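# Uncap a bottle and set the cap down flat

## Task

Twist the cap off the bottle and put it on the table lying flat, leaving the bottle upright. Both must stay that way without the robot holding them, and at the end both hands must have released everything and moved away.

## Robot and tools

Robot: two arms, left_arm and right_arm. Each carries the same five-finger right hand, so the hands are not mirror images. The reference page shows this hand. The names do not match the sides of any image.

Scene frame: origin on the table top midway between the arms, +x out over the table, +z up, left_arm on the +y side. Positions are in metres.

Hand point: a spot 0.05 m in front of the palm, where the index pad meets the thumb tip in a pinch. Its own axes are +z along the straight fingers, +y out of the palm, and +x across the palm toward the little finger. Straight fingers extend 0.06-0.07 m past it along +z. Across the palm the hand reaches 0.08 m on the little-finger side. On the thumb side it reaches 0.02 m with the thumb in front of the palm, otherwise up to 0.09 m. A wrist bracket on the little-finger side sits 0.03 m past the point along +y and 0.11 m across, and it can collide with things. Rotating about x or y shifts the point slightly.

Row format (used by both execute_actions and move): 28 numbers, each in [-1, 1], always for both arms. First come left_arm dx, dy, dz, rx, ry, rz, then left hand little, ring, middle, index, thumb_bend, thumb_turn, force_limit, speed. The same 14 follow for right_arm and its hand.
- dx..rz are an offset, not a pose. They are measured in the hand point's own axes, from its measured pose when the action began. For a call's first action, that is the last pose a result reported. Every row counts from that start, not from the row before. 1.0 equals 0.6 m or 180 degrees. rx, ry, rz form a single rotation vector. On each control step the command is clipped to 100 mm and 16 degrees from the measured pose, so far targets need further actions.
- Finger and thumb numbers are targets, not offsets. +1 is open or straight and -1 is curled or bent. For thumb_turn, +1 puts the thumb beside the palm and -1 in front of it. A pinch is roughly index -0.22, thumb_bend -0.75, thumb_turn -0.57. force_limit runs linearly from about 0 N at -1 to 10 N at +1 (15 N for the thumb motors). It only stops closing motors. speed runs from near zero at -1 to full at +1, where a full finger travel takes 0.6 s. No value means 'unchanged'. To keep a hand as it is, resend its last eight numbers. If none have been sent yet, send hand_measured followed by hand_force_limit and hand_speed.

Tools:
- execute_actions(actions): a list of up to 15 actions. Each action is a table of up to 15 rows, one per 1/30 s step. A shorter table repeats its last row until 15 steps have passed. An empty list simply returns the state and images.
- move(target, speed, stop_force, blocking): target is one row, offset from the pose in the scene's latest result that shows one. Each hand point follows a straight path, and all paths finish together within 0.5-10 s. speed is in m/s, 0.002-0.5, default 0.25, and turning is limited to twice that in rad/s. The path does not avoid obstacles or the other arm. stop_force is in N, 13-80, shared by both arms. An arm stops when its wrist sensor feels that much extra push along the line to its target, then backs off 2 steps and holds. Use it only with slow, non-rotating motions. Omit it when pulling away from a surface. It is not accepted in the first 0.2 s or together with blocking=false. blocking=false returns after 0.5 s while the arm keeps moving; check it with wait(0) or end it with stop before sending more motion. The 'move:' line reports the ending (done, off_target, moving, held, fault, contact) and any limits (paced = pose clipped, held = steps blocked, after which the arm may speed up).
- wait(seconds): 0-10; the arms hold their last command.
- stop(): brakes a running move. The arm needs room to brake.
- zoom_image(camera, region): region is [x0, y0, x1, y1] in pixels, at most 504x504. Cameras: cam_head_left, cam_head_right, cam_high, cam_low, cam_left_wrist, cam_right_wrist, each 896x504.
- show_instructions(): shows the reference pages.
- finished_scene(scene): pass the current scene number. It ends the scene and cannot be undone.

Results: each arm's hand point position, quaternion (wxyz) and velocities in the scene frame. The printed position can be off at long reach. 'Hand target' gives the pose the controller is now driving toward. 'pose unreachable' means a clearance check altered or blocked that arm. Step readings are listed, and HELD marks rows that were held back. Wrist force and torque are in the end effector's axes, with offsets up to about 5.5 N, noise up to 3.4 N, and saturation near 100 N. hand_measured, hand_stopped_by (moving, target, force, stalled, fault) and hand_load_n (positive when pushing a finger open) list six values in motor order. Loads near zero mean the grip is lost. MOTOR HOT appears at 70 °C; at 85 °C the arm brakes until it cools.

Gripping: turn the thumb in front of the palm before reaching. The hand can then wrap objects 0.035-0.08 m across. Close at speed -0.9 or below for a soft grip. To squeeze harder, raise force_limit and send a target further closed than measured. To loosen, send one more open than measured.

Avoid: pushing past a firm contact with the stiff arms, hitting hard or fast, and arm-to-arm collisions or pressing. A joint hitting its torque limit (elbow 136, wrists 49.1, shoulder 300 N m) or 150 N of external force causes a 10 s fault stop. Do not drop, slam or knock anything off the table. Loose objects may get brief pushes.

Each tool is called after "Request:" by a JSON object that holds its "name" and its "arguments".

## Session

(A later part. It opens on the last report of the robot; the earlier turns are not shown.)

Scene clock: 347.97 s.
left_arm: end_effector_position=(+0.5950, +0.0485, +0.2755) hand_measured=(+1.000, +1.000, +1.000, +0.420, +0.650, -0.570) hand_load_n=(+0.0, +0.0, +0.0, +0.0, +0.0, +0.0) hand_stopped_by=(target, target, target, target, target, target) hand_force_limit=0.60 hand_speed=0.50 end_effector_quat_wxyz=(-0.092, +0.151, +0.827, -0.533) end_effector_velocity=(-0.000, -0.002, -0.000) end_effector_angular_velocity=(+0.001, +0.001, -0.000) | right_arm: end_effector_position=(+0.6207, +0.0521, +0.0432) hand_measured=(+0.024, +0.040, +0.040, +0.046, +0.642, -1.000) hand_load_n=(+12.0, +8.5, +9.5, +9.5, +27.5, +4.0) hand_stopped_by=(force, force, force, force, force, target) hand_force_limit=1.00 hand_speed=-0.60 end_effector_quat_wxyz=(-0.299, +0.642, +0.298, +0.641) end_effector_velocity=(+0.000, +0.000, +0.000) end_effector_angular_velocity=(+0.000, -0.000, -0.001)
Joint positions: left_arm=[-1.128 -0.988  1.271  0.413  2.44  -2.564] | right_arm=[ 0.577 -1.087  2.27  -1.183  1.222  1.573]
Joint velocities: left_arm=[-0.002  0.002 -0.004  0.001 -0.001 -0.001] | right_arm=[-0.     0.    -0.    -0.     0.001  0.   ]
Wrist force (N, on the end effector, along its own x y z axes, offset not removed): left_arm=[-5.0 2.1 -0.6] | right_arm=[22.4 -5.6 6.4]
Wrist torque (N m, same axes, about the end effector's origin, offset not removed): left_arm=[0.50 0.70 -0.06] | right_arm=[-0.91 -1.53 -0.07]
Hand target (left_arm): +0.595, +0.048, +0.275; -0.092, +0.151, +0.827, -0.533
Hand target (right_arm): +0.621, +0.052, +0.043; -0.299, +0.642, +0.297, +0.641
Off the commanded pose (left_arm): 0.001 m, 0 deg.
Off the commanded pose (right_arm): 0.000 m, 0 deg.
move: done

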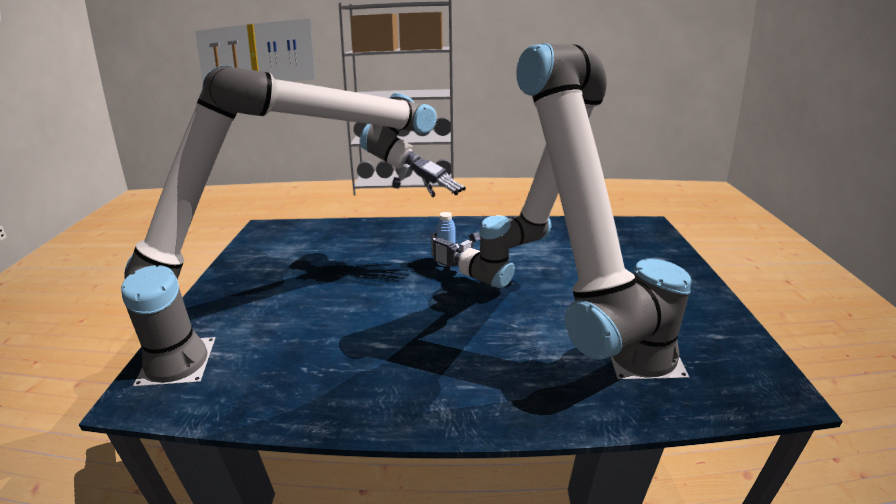

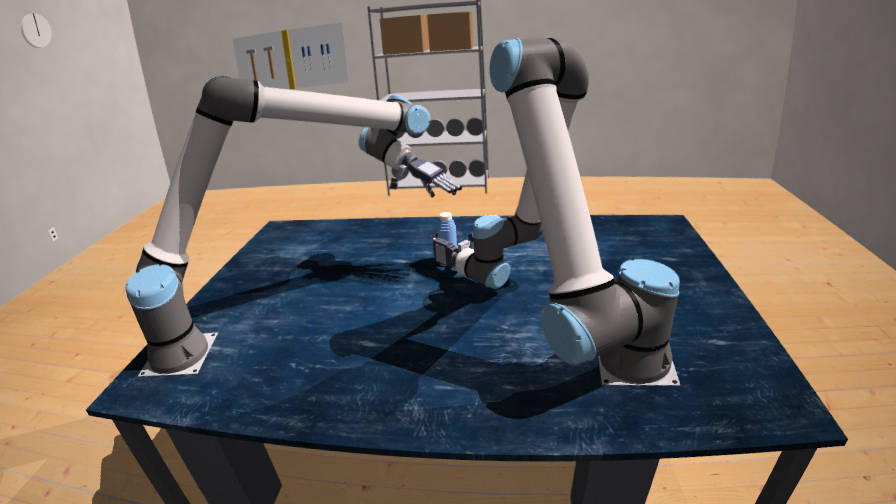

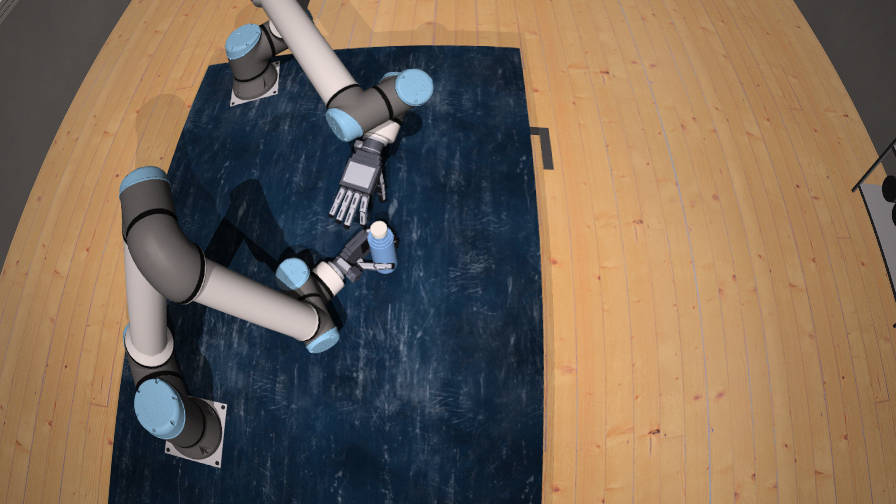

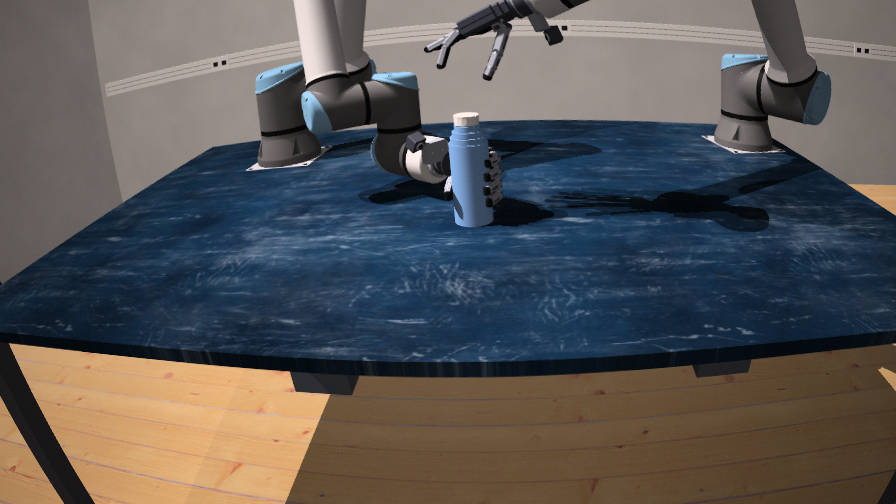

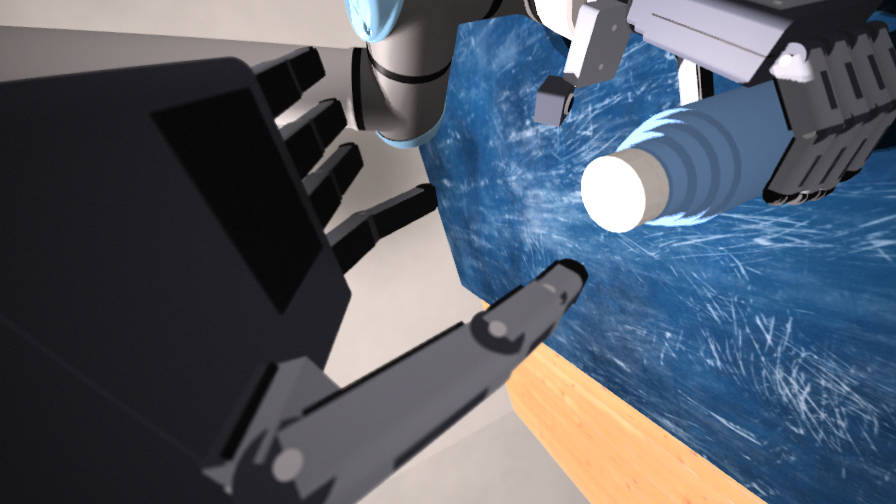

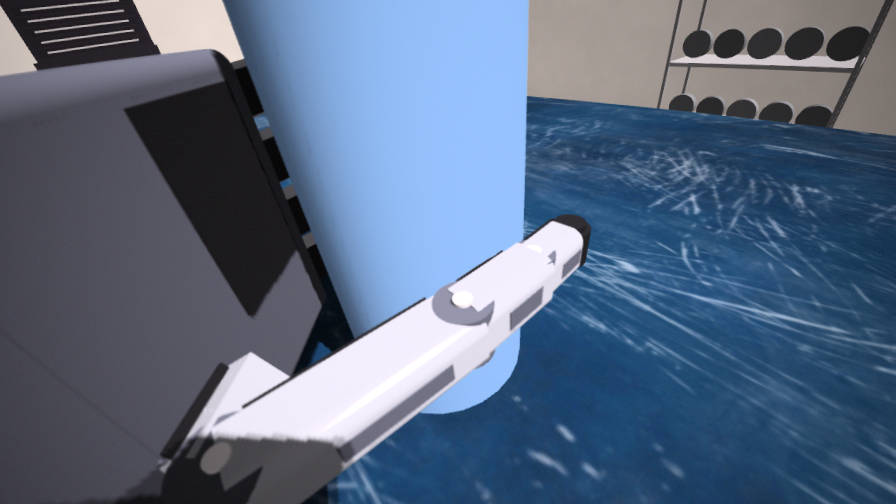

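Request:
{"name": "move", "arguments": {"target": [-0.0031,0.0604,0.0282,0,0,0,1,1,1,0.42,0.65,-0.57,0.6,0.5, 0,0,0,0,0,0,-0.8,-0.8,-0.8,-0.8,0.2,-1,1,-0.6], "speed": 0.1}}

Request:
{"name": "zoom_image", "arguments": {"camera": "cam_low", "region": [400,40,540,160]}}

Request:
{"name": "zoom_image", "arguments": {"camera": "cam_high", "region": [320,150,440,260]}}

Scene clock: 366.93 s.
left_arm: end_effector_position=(+0.5968, +0.0474, +0.2358) hand_measured=(+1.000, +1.000, +1.000, +0.420, +0.650, -0.570) hand_load_n=(+0.0, +0.0, +0.0, +0.0, +0.0, +0.0) hand_stopped_by=(target, target, target, target, target, target) hand_force_limit=0.60 hand_speed=0.50 end_effector_quat_wxyz=(-0.092, +0.151, +0.827, -0.533) end_effector_velocity=(-0.000, +0.001, -0.004) end_effector_angular_velocity=(+0.003, +0.003, +0.001) | right_arm: end_effector_position=(+0.6207, +0.0521, +0.0431) hand_measured=(+0.024, +0.040, +0.040, +0.046, +0.642, -1.000) hand_load_n=(+12.0, +9.0, +9.5, +9.5, +27.5, +4.0) hand_stopped_by=(force, force, force, force, force, target) hand_force_limit=1.00 hand_speed=-0.60 end_effector_quat_wxyz=(-0.299, +0.642, +0.297, +0.641) end_effector_velocity=(+0.001, -0.000, +0.001) end_effector_angular_velocity=(+0.001, -0.002, -0.001)
Joint positions: left_arm=[-1.127 -0.964  1.304  0.356  2.441 -2.563] | right_arm=[ 0.577 -1.087  2.27  -1.183  1.222  1.573]
Joint velocities: left_arm=[ 0.     0.002  0.003 -0.004 -0.    -0.002] | right_arm=[ 0.    -0.001 -0.    -0.001  0.001  0.   ]
Wrist force (N, on the end effector, along its own x y z axes, offset not removed): left_arm=[-3.0 5.4 1.0] | right_arm=[21.9 -6.2 -2.7]
Wrist torque (N m, same axes, about the end effector's origin, offset not removed): left_arm=[0.93 0.47 0.13] | right_arm=[-0.34 -1.07 -0.01]
Hand target (left_arm): +0.597, +0.047, +0.236; -0.092, +0.151, +0.827, -0.533
Hand target (right_arm): +0.621, +0.052, +0.043; -0.299, +0.642, +0.298, +0.641
Off the commanded pose (left_arm): 0.000 m, 0 deg.
Off the commanded pose (right_arm): 0.000 m, 0 deg.
move: done

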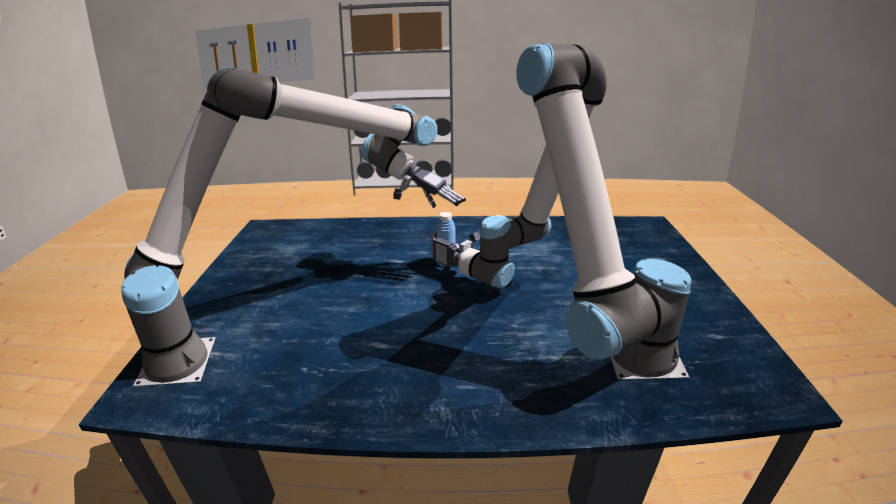

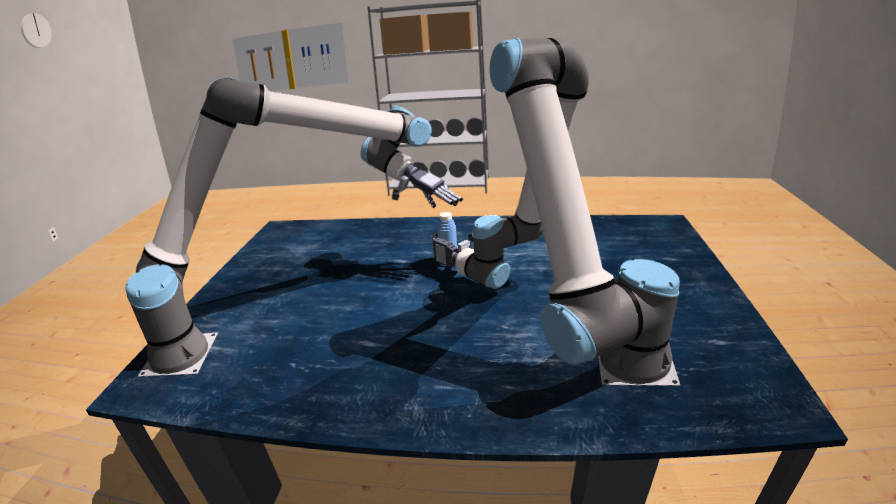

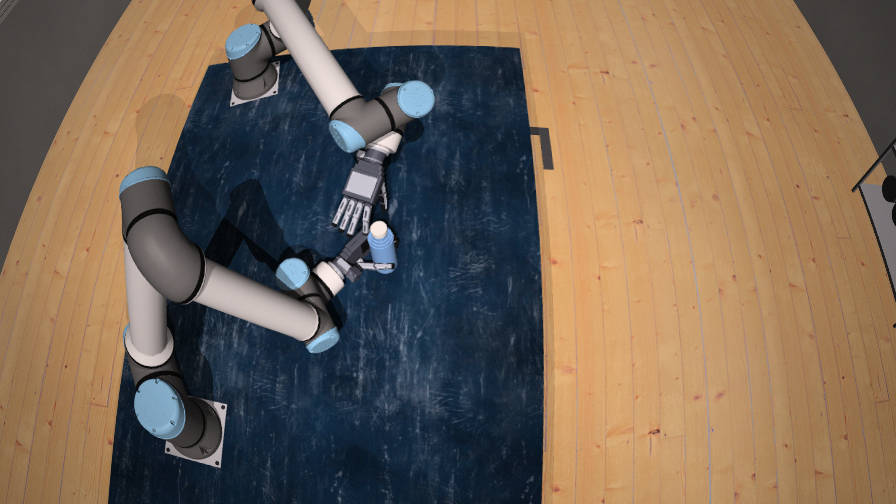

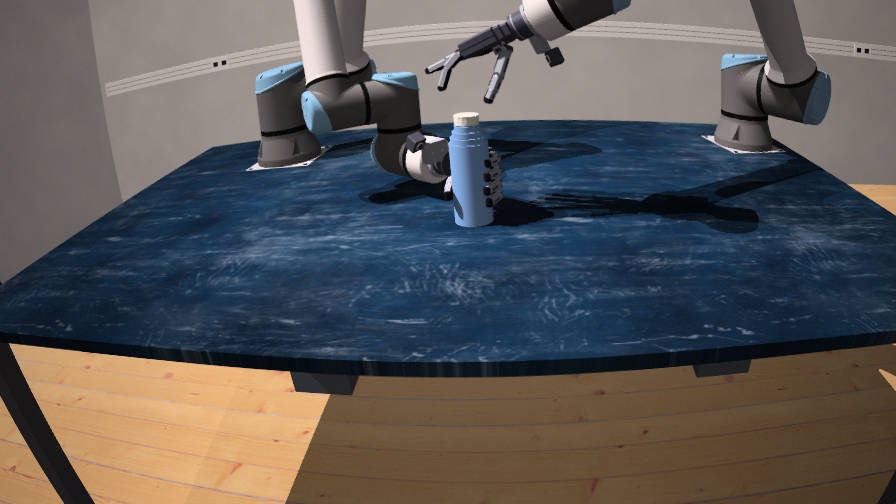

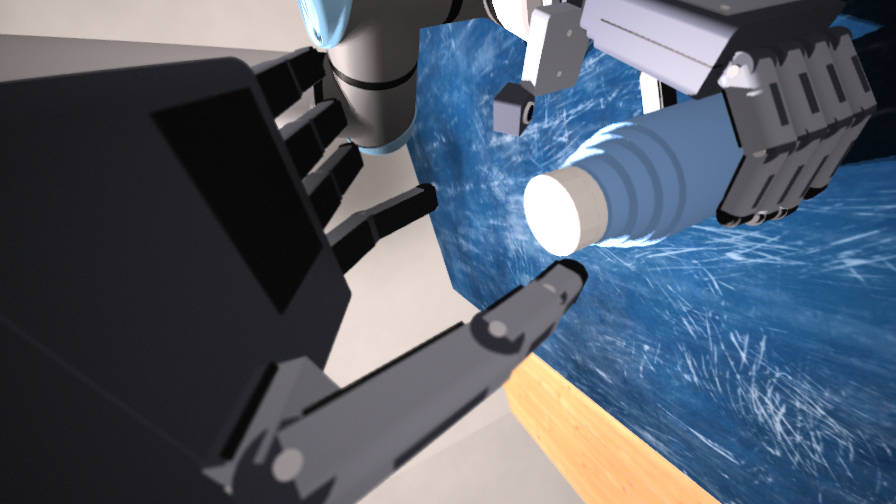

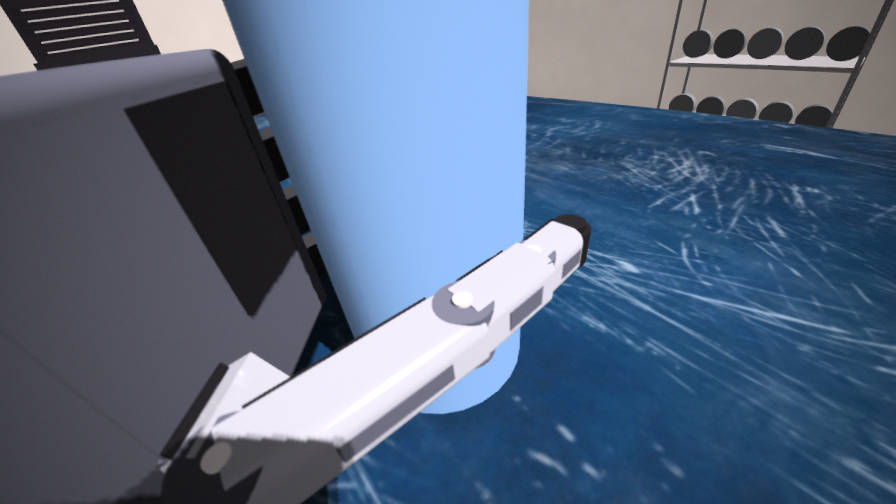

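Region (400, 40, 540, 160) of cam_low's 896x504 image, scaled by 3.600, with more detail than that image has; it fills the top 432 rows of this view, and the rest is white.

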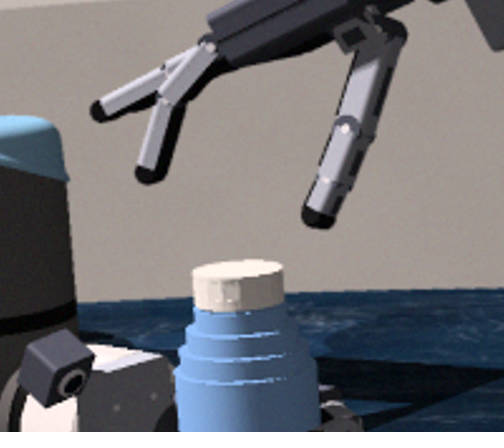

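Region (320, 150, 440, 260) of cam_high's 896x504 image, scaled by 4.200, with more detail than that image has; it fills the top 462 rows of this view, and the rest is white.

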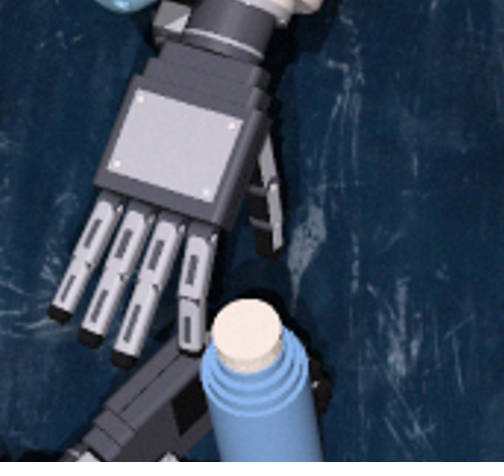

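Request:
{"name": "move", "arguments": {"target": [0,0.0468,0.0219,0,0,0,1,1,1,0.42,0.65,-0.57,0.6,0.5, 0,0,0,0,0,0,-0.8,-0.8,-0.8,-0.8,0.2,-1,1,-0.6], "speed": 0.03, "stop_force": 13}}

Request:
{"name": "zoom_image", "arguments": {"camera": "cam_low", "region": [400,40,540,160]}}

Request:
{"name": "zoom_image", "arguments": {"camera": "cam_high", "region": [320,150,440,260]}}

Scene clock: 380.73 s.
left_arm: end_effector_position=(+0.5970, +0.0470, +0.2050) hand_measured=(+1.000, +1.000, +1.000, +0.420, +0.650, -0.570) hand_load_n=(+0.0, +0.0, +0.0, +0.0, +0.0, +0.0) hand_stopped_by=(target, target, target, target, target, target) hand_force_limit=0.60 hand_speed=0.50 end_effector_quat_wxyz=(-0.092, +0.151, +0.827, -0.533) end_effector_velocity=(+0.000, +0.000, -0.003) end_effector_angular_velocity=(+0.001, +0.001, +0.001) | right_arm: end_effector_position=(+0.6207, +0.0521, +0.0431) hand_measured=(+0.024, +0.040, +0.040, +0.046, +0.642, -1.000) hand_load_n=(+12.0, +9.0, +9.5, +9.5, +27.5, +4.0) hand_stopped_by=(force, force, force, force, force, target) hand_force_limit=1.00 hand_speed=-0.60 end_effector_quat_wxyz=(-0.299, +0.642, +0.298, +0.641) end_effector_velocity=(-0.000, +0.000, -0.001) end_effector_angular_velocity=(-0.001, +0.001, +0.001)
Joint positions: left_arm=[-1.128 -0.945  1.33   0.311  2.441 -2.563] | right_arm=[ 0.577 -1.087  2.27  -1.183  1.222  1.573]
Joint velocities: left_arm=[ 0.     0.002  0.002 -0.003 -0.    -0.001] | right_arm=[ 0.     0.001 -0.    -0.    -0.001 -0.   ]
Wrist force (N, on the end effector, along its own x y z axes, offset not removed): left_arm=[0.4 -1.3 2.1] | right_arm=[19.4 -3.2 7.0]
Wrist torque (N m, same axes, about the end effector's origin, offset not removed): left_arm=[-0.08 -0.24 -0.05] | right_arm=[-0.49 -0.81 -0.14]
Hand target (left_arm): +0.597, +0.047, +0.205; -0.092, +0.151, +0.827, -0.533
Hand target (right_arm): +0.621, +0.052, +0.043; -0.299, +0.642, +0.297, +0.641
Off the commanded pose (left_arm): 0.000 m, 0 deg.
Off the commanded pose (right_arm): 0.000 m, 0 deg.
move: done

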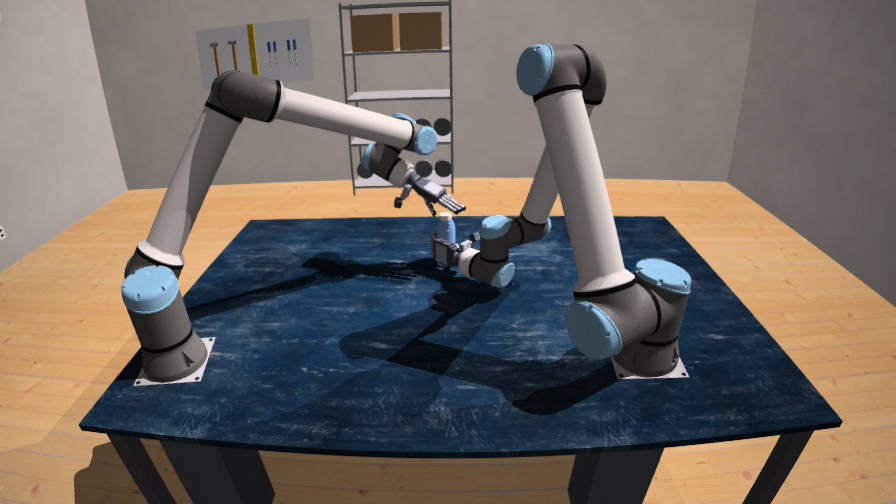

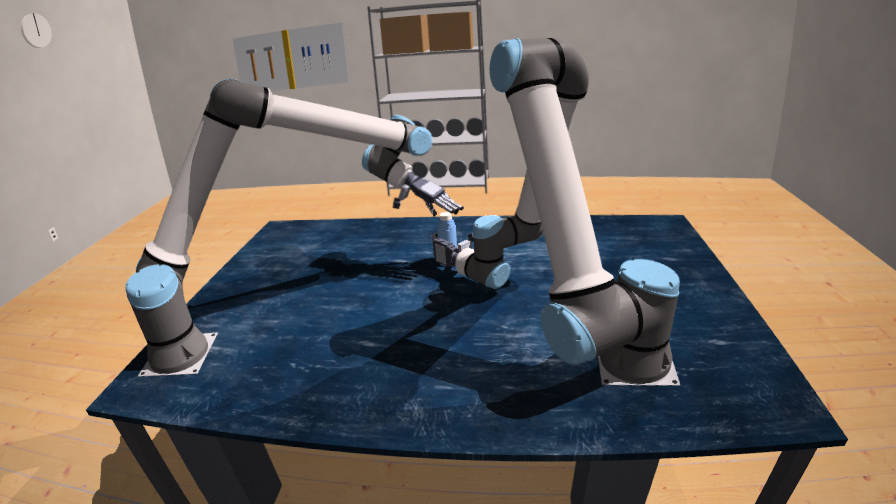

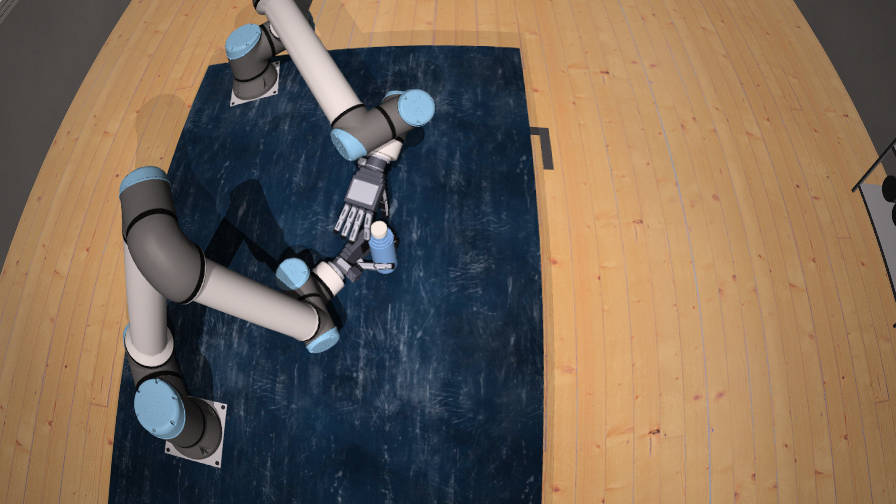

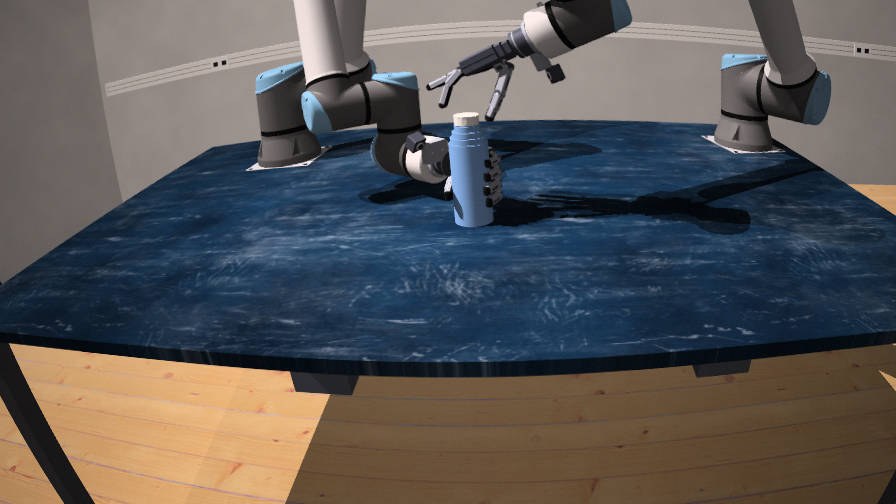

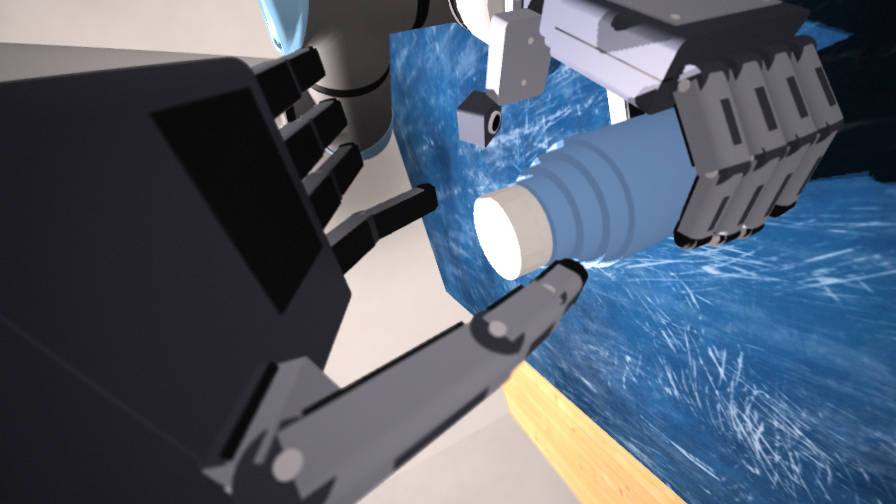

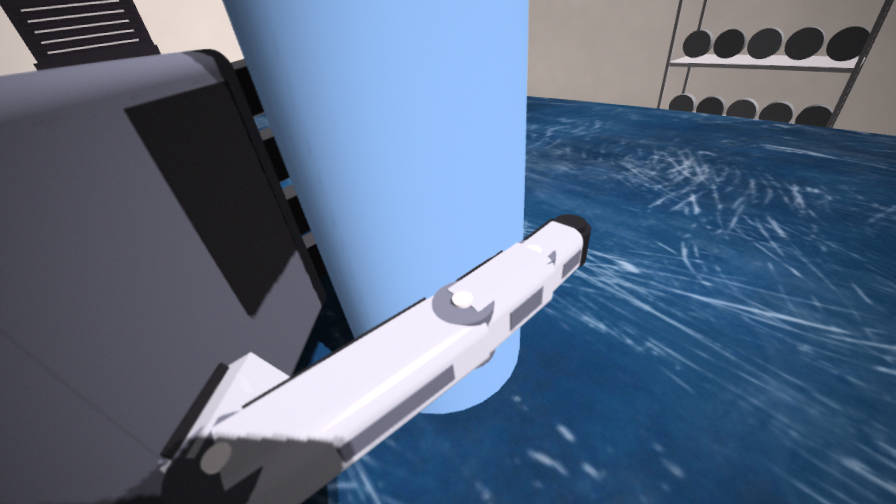

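Region (400, 40, 540, 160) of cam_low's 896x504 image, scaled by 3.600, with more detail than that image has; it fills the top 432 rows of this view, and the rest is white.

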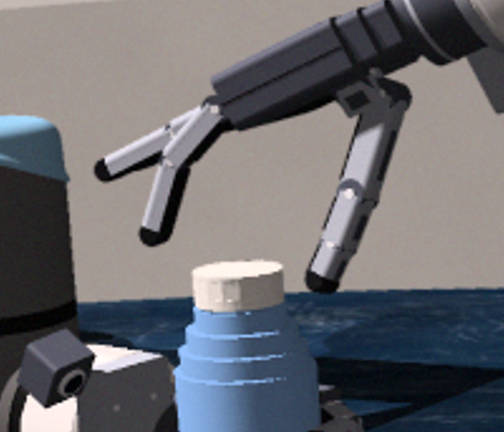

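Region (320, 150, 440, 260) of cam_high's 896x504 image, scaled by 4.200, with more detail than that image has; it fills the top 462 rows of this view, and the rest is white.

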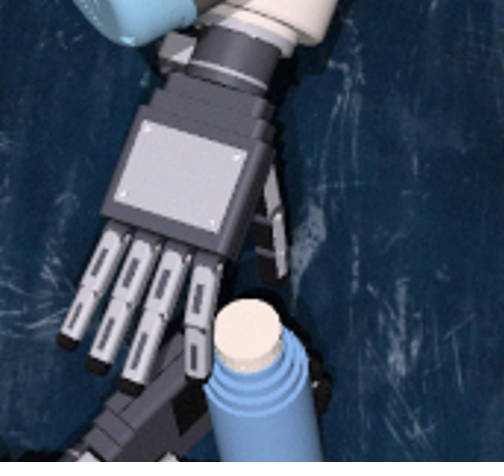

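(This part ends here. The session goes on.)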